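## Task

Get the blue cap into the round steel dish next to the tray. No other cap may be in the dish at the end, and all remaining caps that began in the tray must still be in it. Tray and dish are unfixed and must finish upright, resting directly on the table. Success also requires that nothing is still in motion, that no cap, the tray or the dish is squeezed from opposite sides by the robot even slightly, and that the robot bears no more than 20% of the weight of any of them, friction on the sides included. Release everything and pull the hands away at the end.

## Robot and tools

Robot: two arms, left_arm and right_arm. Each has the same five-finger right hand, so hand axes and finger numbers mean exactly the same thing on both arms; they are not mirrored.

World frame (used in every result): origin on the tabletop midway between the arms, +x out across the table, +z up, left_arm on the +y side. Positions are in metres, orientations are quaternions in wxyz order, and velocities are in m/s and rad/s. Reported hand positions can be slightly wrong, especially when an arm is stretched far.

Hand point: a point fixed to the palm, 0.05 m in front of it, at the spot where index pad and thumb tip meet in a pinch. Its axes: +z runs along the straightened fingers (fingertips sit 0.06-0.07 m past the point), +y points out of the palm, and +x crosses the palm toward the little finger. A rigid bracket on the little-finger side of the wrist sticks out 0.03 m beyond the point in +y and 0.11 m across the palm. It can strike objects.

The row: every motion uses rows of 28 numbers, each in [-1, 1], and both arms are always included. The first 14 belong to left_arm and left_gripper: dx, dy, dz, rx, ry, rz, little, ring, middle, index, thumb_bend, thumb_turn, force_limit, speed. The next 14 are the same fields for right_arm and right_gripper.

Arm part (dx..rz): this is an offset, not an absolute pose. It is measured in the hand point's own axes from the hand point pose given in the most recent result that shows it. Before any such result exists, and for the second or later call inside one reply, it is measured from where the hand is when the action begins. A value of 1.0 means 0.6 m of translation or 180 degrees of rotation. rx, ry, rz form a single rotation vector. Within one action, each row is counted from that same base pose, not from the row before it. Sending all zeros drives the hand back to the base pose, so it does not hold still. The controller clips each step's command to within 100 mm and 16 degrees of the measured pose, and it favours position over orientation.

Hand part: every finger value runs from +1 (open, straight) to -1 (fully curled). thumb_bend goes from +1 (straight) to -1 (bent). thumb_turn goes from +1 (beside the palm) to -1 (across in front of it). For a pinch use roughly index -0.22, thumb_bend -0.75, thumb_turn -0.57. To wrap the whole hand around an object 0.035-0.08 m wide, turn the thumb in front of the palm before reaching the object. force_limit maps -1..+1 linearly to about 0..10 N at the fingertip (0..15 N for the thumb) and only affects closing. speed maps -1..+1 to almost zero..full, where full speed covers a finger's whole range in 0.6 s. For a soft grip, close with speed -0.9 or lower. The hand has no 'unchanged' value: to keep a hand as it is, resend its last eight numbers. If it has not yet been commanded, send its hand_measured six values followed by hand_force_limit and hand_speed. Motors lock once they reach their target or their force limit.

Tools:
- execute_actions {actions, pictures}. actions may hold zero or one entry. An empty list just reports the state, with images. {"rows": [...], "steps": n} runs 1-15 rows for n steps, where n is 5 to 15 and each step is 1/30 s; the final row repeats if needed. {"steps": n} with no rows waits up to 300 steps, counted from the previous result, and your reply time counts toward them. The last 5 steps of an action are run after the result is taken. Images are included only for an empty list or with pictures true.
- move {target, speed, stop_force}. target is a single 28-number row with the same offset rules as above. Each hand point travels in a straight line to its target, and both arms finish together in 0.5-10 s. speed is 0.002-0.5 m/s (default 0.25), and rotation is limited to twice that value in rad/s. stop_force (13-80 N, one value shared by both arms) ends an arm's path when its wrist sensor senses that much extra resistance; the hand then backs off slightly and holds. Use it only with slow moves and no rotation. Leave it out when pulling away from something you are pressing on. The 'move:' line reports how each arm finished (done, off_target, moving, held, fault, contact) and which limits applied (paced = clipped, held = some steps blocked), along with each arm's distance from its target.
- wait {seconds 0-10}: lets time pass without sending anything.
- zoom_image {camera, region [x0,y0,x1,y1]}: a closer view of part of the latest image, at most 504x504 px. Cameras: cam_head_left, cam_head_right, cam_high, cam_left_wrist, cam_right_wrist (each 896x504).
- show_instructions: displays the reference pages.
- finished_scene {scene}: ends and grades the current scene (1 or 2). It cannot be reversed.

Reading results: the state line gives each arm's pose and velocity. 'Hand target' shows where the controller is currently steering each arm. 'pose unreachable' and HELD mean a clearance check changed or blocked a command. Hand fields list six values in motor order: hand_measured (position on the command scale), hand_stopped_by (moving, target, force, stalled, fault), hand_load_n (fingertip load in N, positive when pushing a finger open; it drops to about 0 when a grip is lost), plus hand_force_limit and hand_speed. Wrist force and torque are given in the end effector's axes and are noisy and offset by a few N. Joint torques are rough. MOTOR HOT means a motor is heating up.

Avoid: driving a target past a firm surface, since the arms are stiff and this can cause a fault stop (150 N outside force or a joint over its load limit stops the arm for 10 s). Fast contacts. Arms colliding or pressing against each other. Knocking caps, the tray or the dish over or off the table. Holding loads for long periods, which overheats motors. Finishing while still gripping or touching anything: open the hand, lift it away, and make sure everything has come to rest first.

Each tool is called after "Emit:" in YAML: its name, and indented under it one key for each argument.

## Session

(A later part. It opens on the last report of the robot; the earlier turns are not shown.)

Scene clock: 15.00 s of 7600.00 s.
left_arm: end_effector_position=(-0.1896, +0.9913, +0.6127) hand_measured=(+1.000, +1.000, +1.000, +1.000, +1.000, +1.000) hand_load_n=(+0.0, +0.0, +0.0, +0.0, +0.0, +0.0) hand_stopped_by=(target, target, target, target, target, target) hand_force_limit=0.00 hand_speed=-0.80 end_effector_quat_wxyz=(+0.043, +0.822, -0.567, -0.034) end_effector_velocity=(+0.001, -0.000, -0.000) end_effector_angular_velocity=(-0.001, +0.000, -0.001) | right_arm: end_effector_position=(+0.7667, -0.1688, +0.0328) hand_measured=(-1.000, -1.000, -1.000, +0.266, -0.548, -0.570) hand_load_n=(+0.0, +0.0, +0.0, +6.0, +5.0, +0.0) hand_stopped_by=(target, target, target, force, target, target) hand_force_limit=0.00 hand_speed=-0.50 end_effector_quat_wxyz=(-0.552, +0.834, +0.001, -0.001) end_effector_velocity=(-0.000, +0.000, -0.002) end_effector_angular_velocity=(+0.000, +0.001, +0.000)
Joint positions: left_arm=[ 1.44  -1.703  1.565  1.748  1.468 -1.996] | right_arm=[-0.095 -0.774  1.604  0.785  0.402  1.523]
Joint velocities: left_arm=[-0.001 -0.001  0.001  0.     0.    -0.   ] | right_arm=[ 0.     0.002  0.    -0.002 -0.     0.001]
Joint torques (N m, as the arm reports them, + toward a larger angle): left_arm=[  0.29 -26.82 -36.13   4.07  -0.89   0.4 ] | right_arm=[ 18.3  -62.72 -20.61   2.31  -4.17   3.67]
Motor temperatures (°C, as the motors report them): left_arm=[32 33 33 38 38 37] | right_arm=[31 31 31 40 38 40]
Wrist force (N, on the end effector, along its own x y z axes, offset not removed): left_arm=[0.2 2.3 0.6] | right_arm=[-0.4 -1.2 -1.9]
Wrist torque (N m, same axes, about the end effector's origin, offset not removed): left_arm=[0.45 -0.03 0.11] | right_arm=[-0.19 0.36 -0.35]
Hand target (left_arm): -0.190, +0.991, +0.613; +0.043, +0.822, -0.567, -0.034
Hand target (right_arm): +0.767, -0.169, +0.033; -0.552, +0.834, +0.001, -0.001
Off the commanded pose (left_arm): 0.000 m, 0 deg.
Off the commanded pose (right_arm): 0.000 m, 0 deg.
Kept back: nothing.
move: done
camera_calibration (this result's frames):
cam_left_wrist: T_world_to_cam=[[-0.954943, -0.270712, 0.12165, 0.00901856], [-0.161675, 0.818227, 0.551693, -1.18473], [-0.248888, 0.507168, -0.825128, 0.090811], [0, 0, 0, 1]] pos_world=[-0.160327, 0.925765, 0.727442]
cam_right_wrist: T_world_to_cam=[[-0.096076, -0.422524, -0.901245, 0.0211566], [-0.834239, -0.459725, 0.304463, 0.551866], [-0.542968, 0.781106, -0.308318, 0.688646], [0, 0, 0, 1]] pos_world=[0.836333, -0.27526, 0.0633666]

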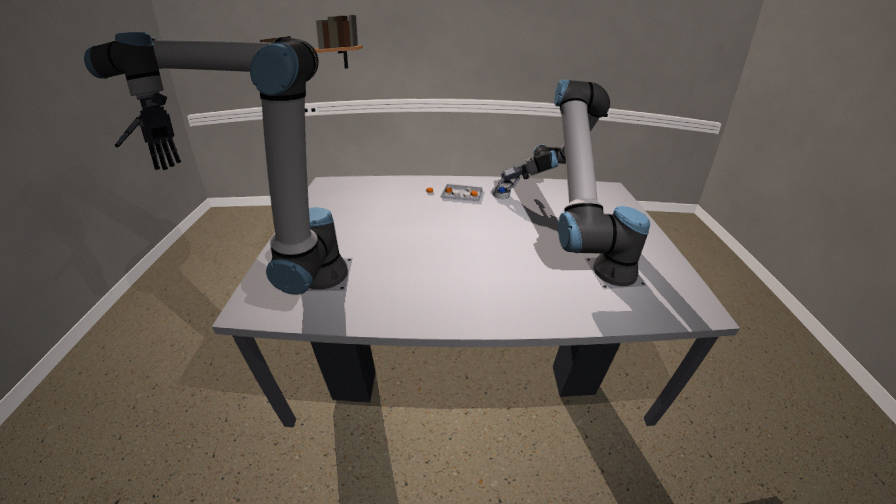

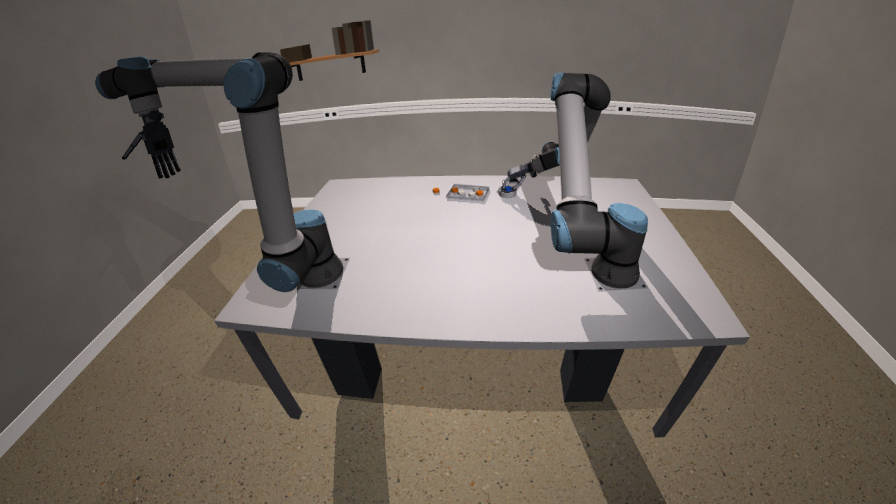

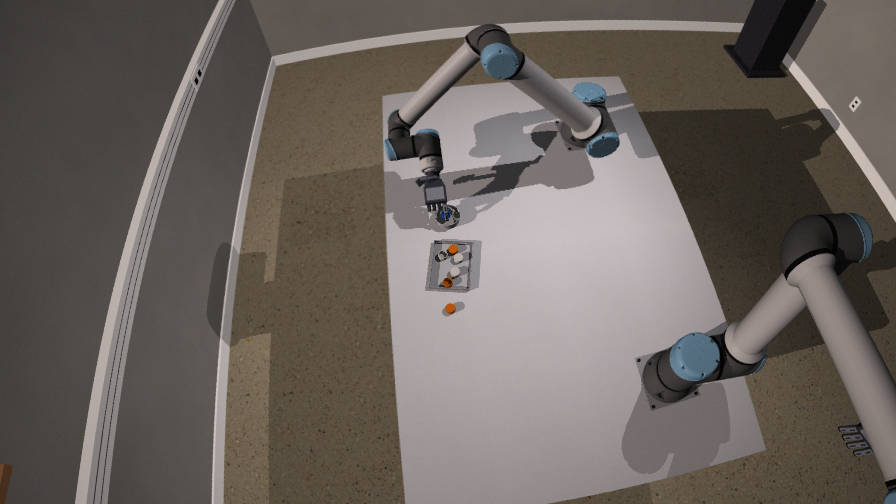

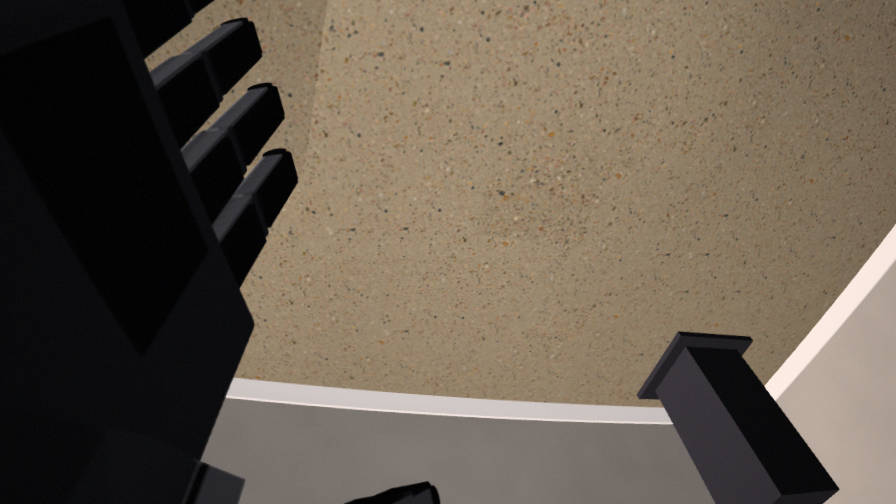

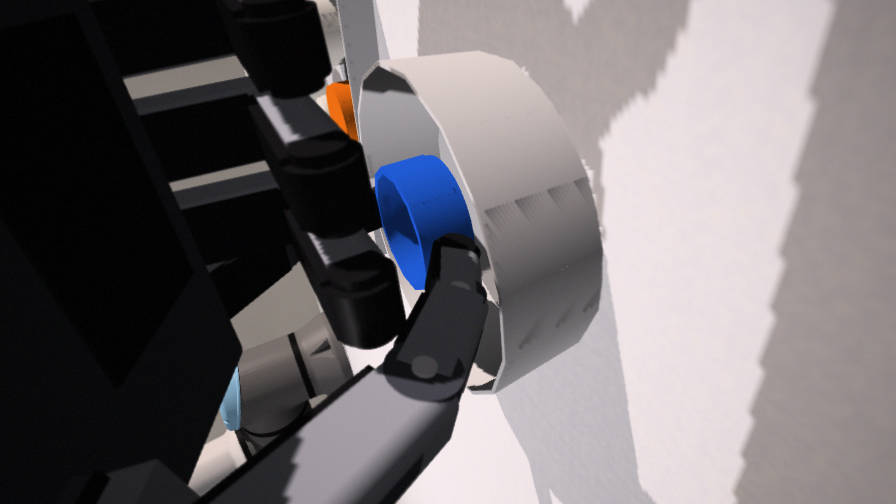

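Emit:
move:
  target: [0,0,0,0,0,0,1,1,1,1,1,1,0,-0.8,0,0,0,0,0,0,-1,-1,-1,0.38,-0.55,-0.57,0,0]

Emit:
move:
  target: [0,0,0,0,0,0,1,1,1,1,1,1,0,-0.8,0,-0.15,-0.065,0,0,0,-1,-1,-1,0.38,-0.55,-0.57,0,0]
  speed: 0.15

Emit:
wait:
  seconds: 1

Scene clock: 15.93 s of 7600.00 s.
left_arm: end_effector_position=(-0.1896, +0.9913, +0.6127) hand_measured=(+1.000, +1.000, +1.000, +1.000, +1.000, +1.000) hand_load_n=(+0.0, +0.0, +0.0, +0.0, +0.0, +0.0) hand_stopped_by=(target, target, target, target, target, target) hand_force_limit=0.00 hand_speed=-0.80 end_effector_quat_wxyz=(+0.043, +0.822, -0.567, -0.034) end_effector_velocity=(+0.000, +0.000, +0.000) end_effector_angular_velocity=(+0.001, -0.000, -0.000) | right_arm: end_effector_position=(+0.7667, -0.1687, +0.0328) hand_measured=(-1.000, -1.000, -1.000, +0.380, -0.550, -0.570) hand_load_n=(+0.0, +0.0, +0.0, +0.0, +0.0, +0.0) hand_stopped_by=(target, target, target, target, target, target) hand_force_limit=0.00 hand_speed=0.00 end_effector_quat_wxyz=(-0.552, +0.834, +0.001, -0.001) end_effector_velocity=(+0.000, +0.000, +0.001) end_effector_angular_velocity=(+0.001, -0.000, -0.000)
Joint positions: left_arm=[ 1.44  -1.703  1.565  1.748  1.468 -1.996] | right_arm=[-0.095 -0.774  1.604  0.785  0.402  1.524]
Joint velocities: left_arm=[-0.001  0.    -0.    -0.     0.    -0.001] | right_arm=[-0.    -0.001 -0.     0.    -0.001  0.   ]
Joint torques (N m, as the arm reports them, + toward a larger angle): left_arm=[  0.15 -28.67 -35.32   4.    -0.73   0.29] | right_arm=[ 13.96 -92.33 -22.79   6.71  -2.26   2.4 ]
Motor temperatures (°C, as the motors report them): left_arm=[32 33 33 38 38 37] | right_arm=[31 31 31 40 38 40]
Wrist force (N, on the end effector, along its own x y z axes, offset not removed): left_arm=[1.6 3.1 -5.7] | right_arm=[-2.4 -1.2 -1.8]
Wrist torque (N m, same axes, about the end effector's origin, offset not removed): left_arm=[1.00 -0.10 0.35] | right_arm=[-0.19 0.58 -0.43]
Hand target (left_arm): -0.190, +0.991, +0.613; +0.043, +0.822, -0.567, -0.034
Hand target (right_arm): +0.767, -0.169, +0.033; -0.552, +0.834, +0.001, -0.001
Off the commanded pose (left_arm): 0.000 m, 0 deg.
Off the commanded pose (right_arm): 0.000 m, 0 deg.
Kept back: nothing.
move: done
camera_calibration (this result's frames):
cam_left_wrist: T_world_to_cam=[[-0.954943, -0.270712, 0.12165, 0.00901886], [-0.161675, 0.818227, 0.551693, -1.18473], [-0.248887, 0.507168, -0.825128, 0.0908112], [0, 0, 0, 1]] pos_world=[-0.160327, 0.925765, 0.727442]
cam_right_wrist: T_world_to_cam=[[-0.0960871, -0.422458, -0.901275, 0.021169], [-0.834235, -0.459749, 0.30444, 0.551871], [-0.542973, 0.781127, -0.308253, 0.688624], [0, 0, 0, 1]] pos_world=[0.836329, -0.275238, 0.0633381]

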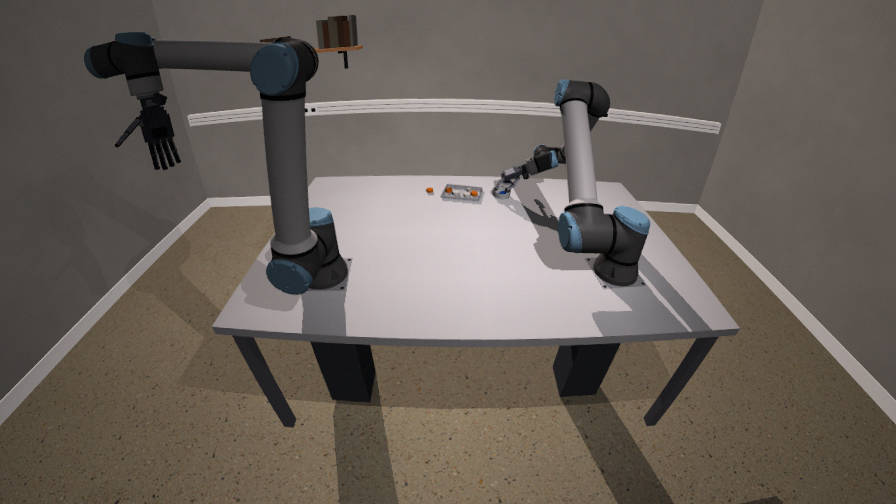

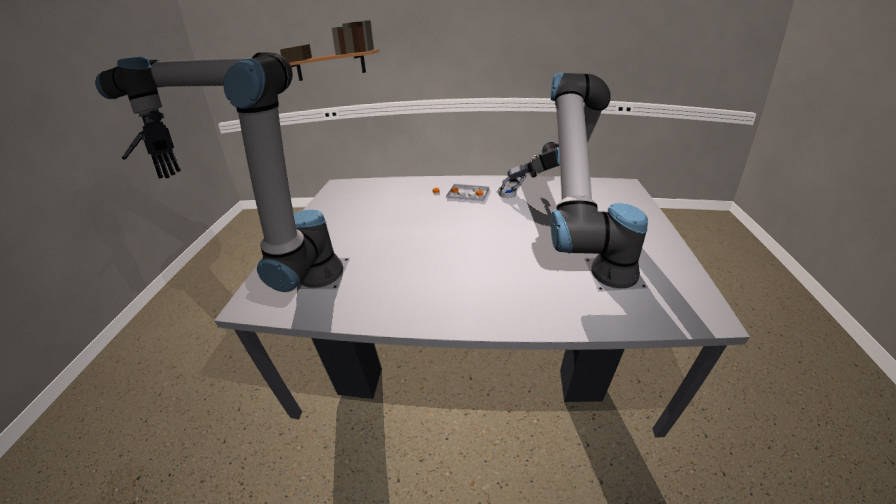

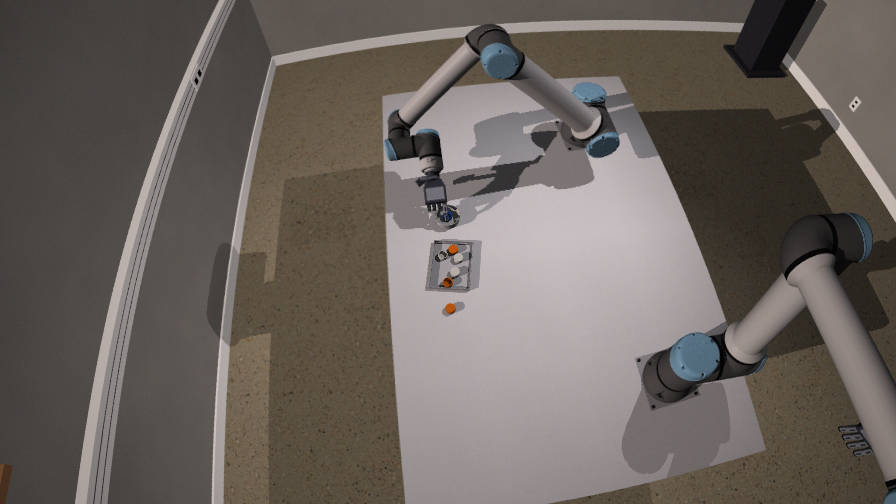

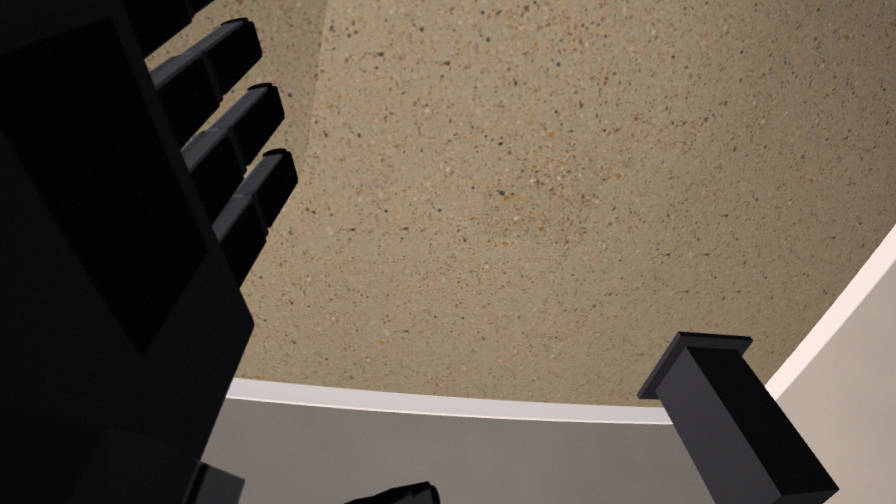

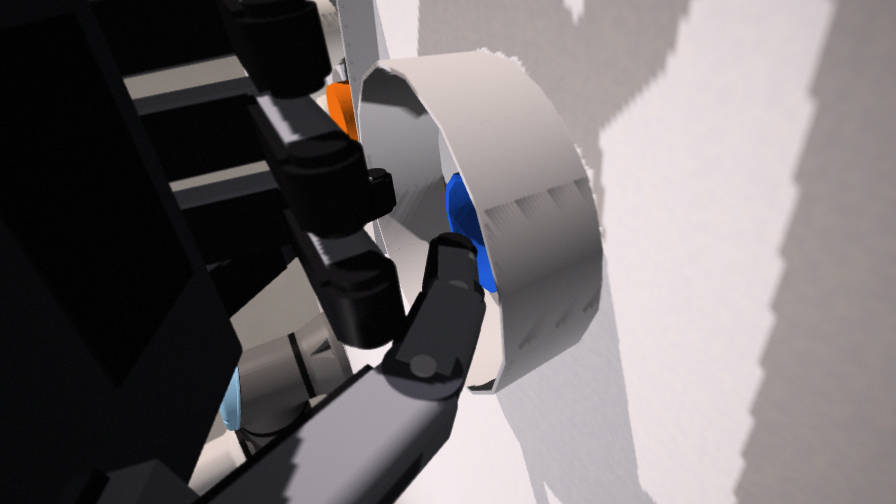

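Scene clock: 17.07 s of 7600.00 s.
left_arm: end_effector_position=(-0.1896, +0.9913, +0.6127) hand_measured=(+1.000, +1.000, +1.000, +1.000, +1.000, +1.000) hand_load_n=(+0.0, +0.0, +0.0, +0.0, +0.0, +0.0) hand_stopped_by=(target, target, target, target, target, target) hand_force_limit=0.00 hand_speed=-0.80 end_effector_quat_wxyz=(+0.043, +0.822, -0.567, -0.034) end_effector_velocity=(+0.000, +0.000, +0.000) end_effector_angular_velocity=(+0.000, +0.000, -0.000) | right_arm: end_effector_position=(+0.7667, -0.1695, +0.1307) hand_measured=(-1.000, -1.000, -1.000, +0.380, -0.550, -0.570) hand_load_n=(+0.0, +0.0, +0.0, +0.0, +0.0, +0.0) hand_stopped_by=(target, target, target, target, target, target) hand_force_limit=0.00 hand_speed=0.00 end_effector_quat_wxyz=(-0.552, +0.834, +0.001, -0.001) end_effector_velocity=(+0.000, -0.000, +0.002) end_effector_angular_velocity=(+0.000, -0.000, -0.000)
Joint positions: left_arm=[ 1.44  -1.703  1.565  1.748  1.468 -1.996] | right_arm=[-0.096 -0.885  1.589  0.914  0.402  1.521]
Joint velocities: left_arm=[-0.001  0.    -0.    -0.    -0.    -0.001] | right_arm=[-0.001 -0.001 -0.     0.003 -0.    -0.001]
Joint torques (N m, as the arm reports them, + toward a larger angle): left_arm=[  0.66 -25.61 -35.46   4.11  -1.1    0.22] | right_arm=[-21.82 -87.86 -34.53   7.    -0.76  -3.87]
Motor temperatures (°C, as the motors report them): left_arm=[32 33 33 38 38 37] | right_arm=[31 31 31 40 38 40]
Wrist force (N, on the end effector, along its own x y z axes, offset not removed): left_arm=[3.5 4.1 1.1] | right_arm=[0.7 -0.1 -2.2]
Wrist torque (N m, same axes, about the end effector's origin, offset not removed): left_arm=[0.64 -0.45 0.54] | right_arm=[-0.05 0.22 -0.21]
Hand target (left_arm): -0.190, +0.991, +0.613; +0.043, +0.822, -0.567, -0.034
Hand target (right_arm): +0.767, -0.170, +0.131; -0.552, +0.834, +0.001, -0.001
Off the commanded pose (left_arm): 0.000 m, 0 deg.
Off the commanded pose (right_arm): 0.000 m, 0 deg.
Kept back: nothing.
move: done
camera_calibration (this result's frames):
cam_left_wrist: T_world_to_cam=[[-0.954943, -0.270712, 0.12165, 0.00901866], [-0.161675, 0.818227, 0.551693, -1.18473], [-0.248887, 0.507168, -0.825128, 0.0908112], [0, 0, 0, 1]] pos_world=[-0.160327, 0.925765, 0.727442]
cam_right_wrist: T_world_to_cam=[[-0.0961, -0.422413, -0.901295, 0.109139], [-0.834235, -0.459758, 0.304426, 0.521751], [-0.542971, 0.781147, -0.308208, 0.71944], [0, 0, 0, 1]] pos_world=[0.836386, -0.276007, 0.161269]

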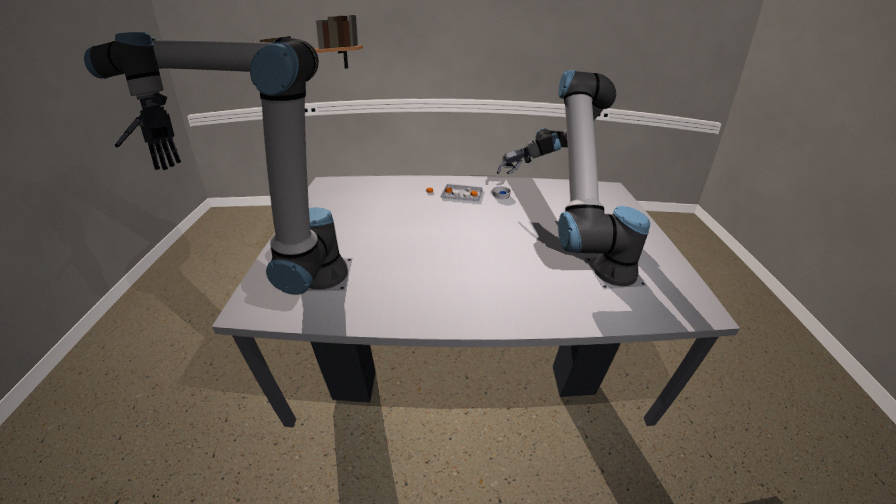

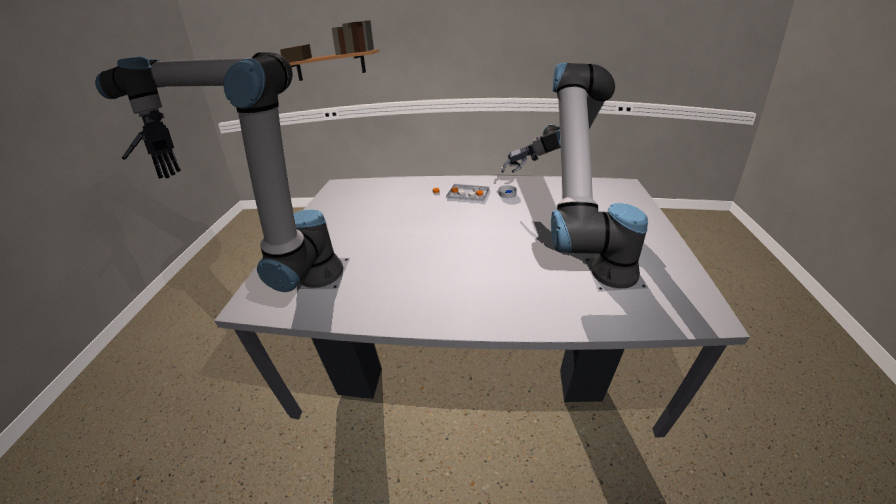

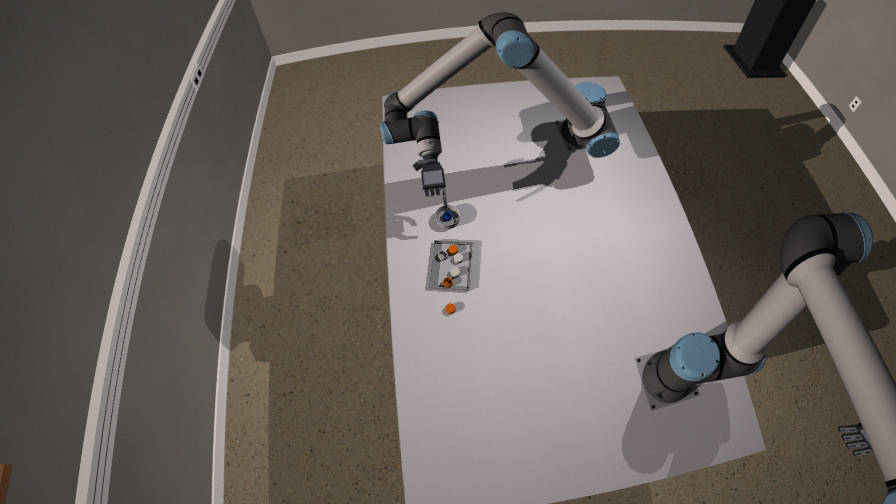

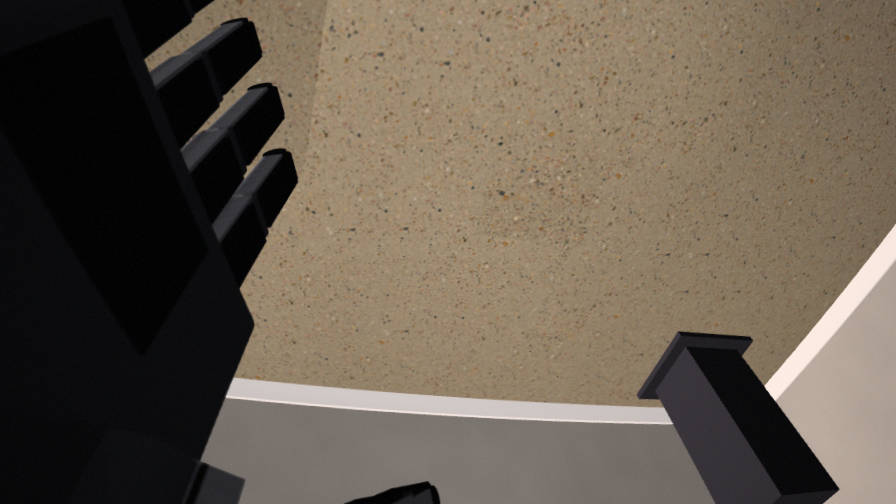

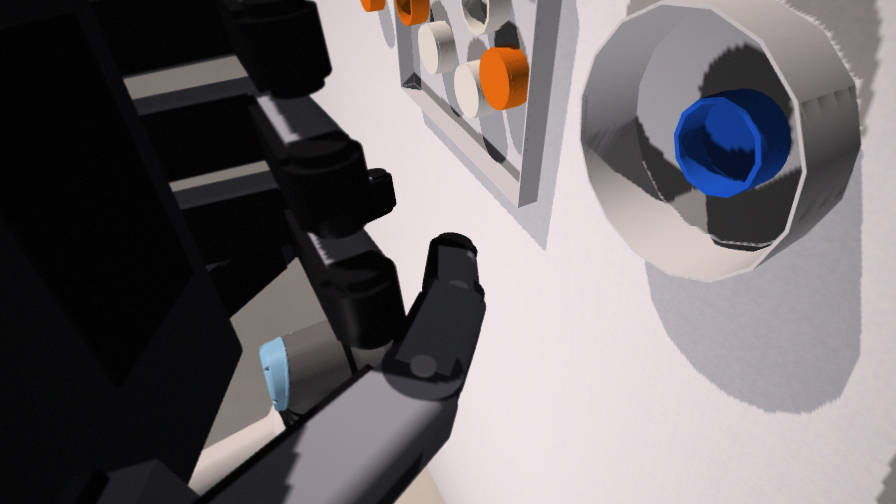

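Scene clock: 18.07 s of 7600.00 s.
left_arm: end_effector_position=(-0.1896, +0.9913, +0.6127) hand_measured=(+1.000, +1.000, +1.000, +1.000, +1.000, +1.000) hand_load_n=(+0.0, +0.0, +0.0, +0.0, +0.0, +0.0) hand_stopped_by=(target, target, target, target, target, target) hand_force_limit=0.00 hand_speed=-0.80 end_effector_quat_wxyz=(+0.043, +0.822, -0.567, -0.034) end_effector_velocity=(-0.000, +0.000, -0.000) end_effector_angular_velocity=(-0.001, +0.000, +0.000) | right_arm: end_effector_position=(+0.7667, -0.1695, +0.1308) hand_measured=(-1.000, -1.000, -1.000, +0.380, -0.550, -0.570) hand_load_n=(+0.0, +0.0, +0.0, +0.0, +0.0, +0.0) hand_stopped_by=(target, target, target, target, target, target) hand_force_limit=0.00 hand_speed=0.00 end_effector_quat_wxyz=(-0.552, +0.834, +0.001, -0.001) end_effector_velocity=(-0.000, +0.000, -0.000) end_effector_angular_velocity=(+0.000, +0.001, -0.000)
Joint positions: left_arm=[ 1.44  -1.703  1.565  1.748  1.468 -1.996] | right_arm=[-0.096 -0.885  1.589  0.914  0.402  1.521]
Joint velocities: left_arm=[ 0.     0.001  0.001 -0.     0.     0.   ] | right_arm=[-0.  0.  0.  0. -0.  0.]
Joint torques (N m, as the arm reports them, + toward a larger angle): left_arm=[ -2.52 -25.62 -35.8    4.    -0.82   0.14] | right_arm=[-21.33 -89.99 -34.43   6.57   1.19  -4.22]
Motor temperatures (°C, as the motors report them): left_arm=[32 33 33 38 38 37] | right_arm=[31 31 31 40 38 40]
Wrist force (N, on the end effector, along its own x y z axes, offset not removed): left_arm=[-6.9 3.3 -0.5] | right_arm=[-2.8 -0.7 -1.5]
Wrist torque (N m, same axes, about the end effector's origin, offset not removed): left_arm=[0.99 0.77 -0.07] | right_arm=[-0.11 0.68 -0.50]
Hand target (left_arm): -0.190, +0.991, +0.613; +0.043, +0.822, -0.567, -0.034
Hand target (right_arm): +0.767, -0.170, +0.131; -0.552, +0.834, +0.001, -0.001
Off the commanded pose (left_arm): 0.000 m, 0 deg.
Off the commanded pose (right_arm): 0.000 m, 0 deg.
Kept back: nothing.
Steps of this call (steps 1 to 30: nothing new was sent). Readings (end_effector_position | what the end effector reports):
1: left_arm (-0.1896, +0.9913, +0.6127) | right_arm (+0.7667, -0.1695, +0.1308) | left_arm hand_measured=(+1.000, +1.000, +1.000, +1.000, +1.000, +1.000) hand_load_n=(+0.0, +0.0, +0.0, +0.0, +0.0, +0.0) hand_stopped_by=(target, target, target, target, target, target) hand_force_limit=0.00 hand_speed=-0.80 | right_arm hand_measured=(-1.000, -1.000, -1.000, +0.380, -0.550, -0.570) hand_load_n=(+0.0, +0.0, +0.0, +0.0, +0.0, +0.0) hand_stopped_by=(target, target, target, target, target, target) hand_force_limit=0.00 hand_speed=0.00
2: left_arm (-0.1896, +0.9913, +0.6127) | right_arm (+0.7667, -0.1695, +0.1308) | left_arm hand_measured=(+1.000, +1.000, +1.000, +1.000, +1.000, +1.000) hand_load_n=(+0.0, +0.0, +0.0, +0.0, +0.0, +0.0) hand_stopped_by=(target, target, target, target, target, target) hand_force_limit=0.00 hand_speed=-0.80 | right_arm hand_measured=(-1.000, -1.000, -1.000, +0.380, -0.550, -0.570) hand_load_n=(+0.0, +0.0, +0.0, +0.0, +0.0, +0.0) hand_stopped_by=(target, target, target, target, target, target) hand_force_limit=0.00 hand_speed=0.00
4: left_arm (-0.1896, +0.9913, +0.6127) | right_arm (+0.7667, -0.1695, +0.1308) | left_arm hand_measured=(+1.000, +1.000, +1.000, +1.000, +1.000, +1.000) hand_load_n=(+0.0, +0.0, +0.0, +0.0, +0.0, +0.0) hand_stopped_by=(target, target, target, target, target, target) hand_force_limit=0.00 hand_speed=-0.80 | right_arm hand_measured=(-1.000, -1.000, -1.000, +0.380, -0.550, -0.570) hand_load_n=(+0.0, +0.0, +0.0, +0.0, +0.0, +0.0) hand_stopped_by=(target, target, target, target, target, target) hand_force_limit=0.00 hand_speed=0.00
8: left_arm (-0.1896, +0.9913, +0.6127) | right_arm (+0.7667, -0.1695, +0.1308) | left_arm hand_measured=(+1.000, +1.000, +1.000, +1.000, +1.000, +1.000) hand_load_n=(+0.0, +0.0, +0.0, +0.0, +0.0, +0.0) hand_stopped_by=(target, target, target, target, target, target) hand_force_limit=0.00 hand_speed=-0.80 | right_arm hand_measured=(-1.000, -1.000, -1.000, +0.380, -0.550, -0.570) hand_load_n=(+0.0, +0.0, +0.0, +0.0, +0.0, +0.0) hand_stopped_by=(target, target, target, target, target, target) hand_force_limit=0.00 hand_speed=0.00
30: the state above
camera_calibration (this result's frames):
cam_left_wrist: T_world_to_cam=[[-0.954943, -0.270712, 0.12165, 0.00901886], [-0.161675, 0.818227, 0.551693, -1.18473], [-0.248887, 0.507168, -0.825128, 0.0908111], [0, 0, 0, 1]] pos_world=[-0.160327, 0.925765, 0.727442]
cam_right_wrist: T_world_to_cam=[[-0.0960872, -0.422454, -0.901277, 0.109215], [-0.834235, -0.45975, 0.304438, 0.521715], [-0.542973, 0.781129, -0.30825, 0.719501], [0, 0, 0, 1]] pos_world=[0.836396, -0.276026, 0.161389]

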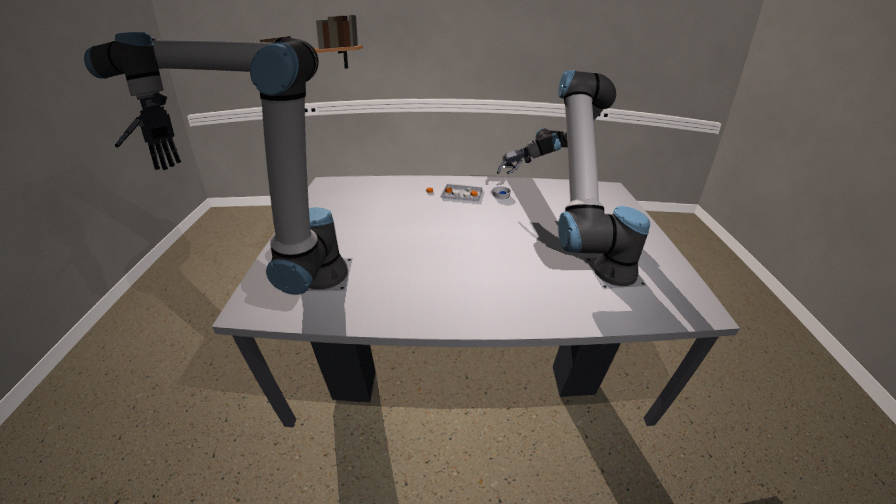

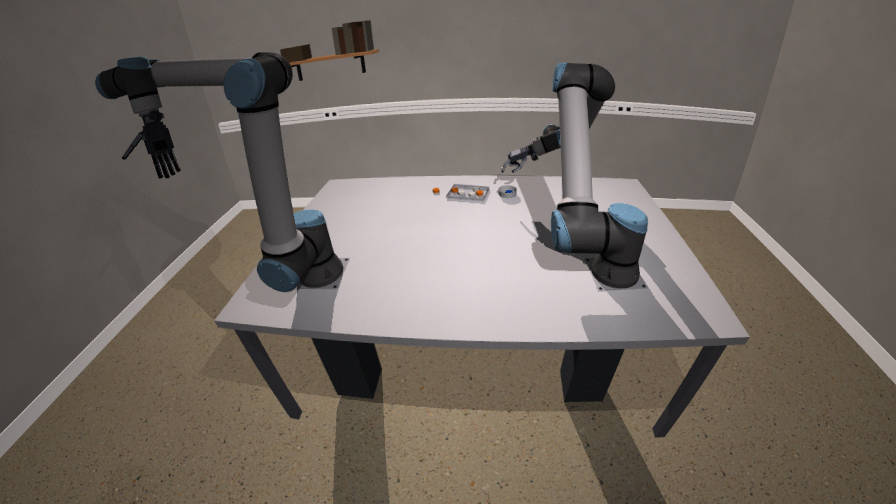

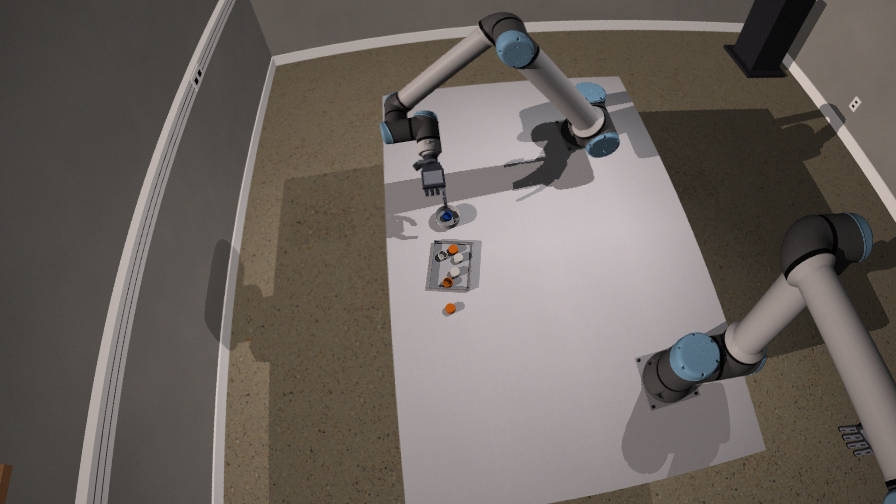

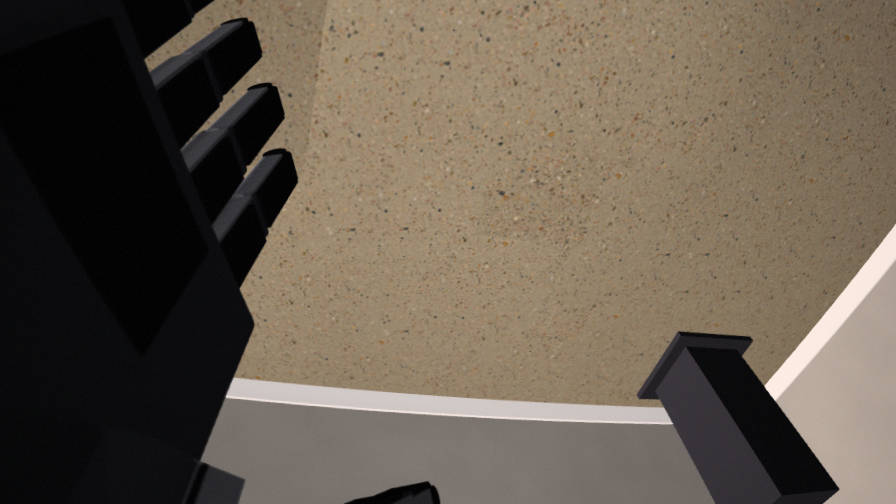

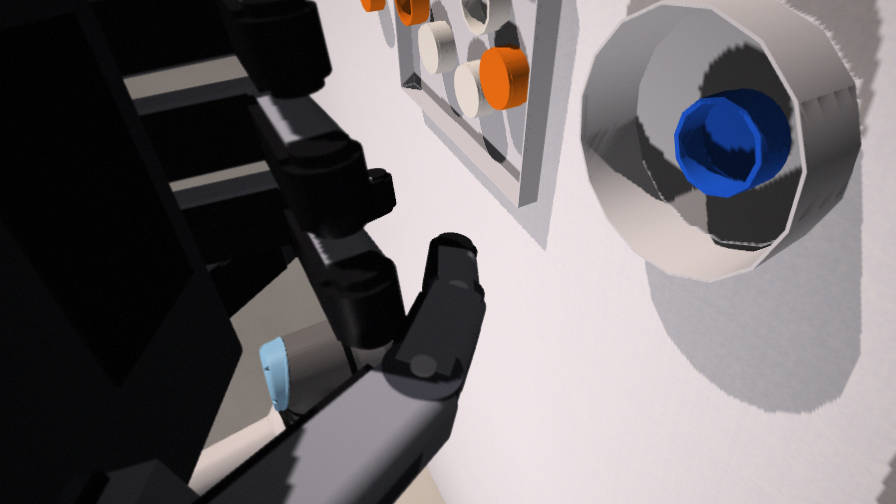

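Emit:
finished_scene:
  scene: 2

The scene is finished: the task was done.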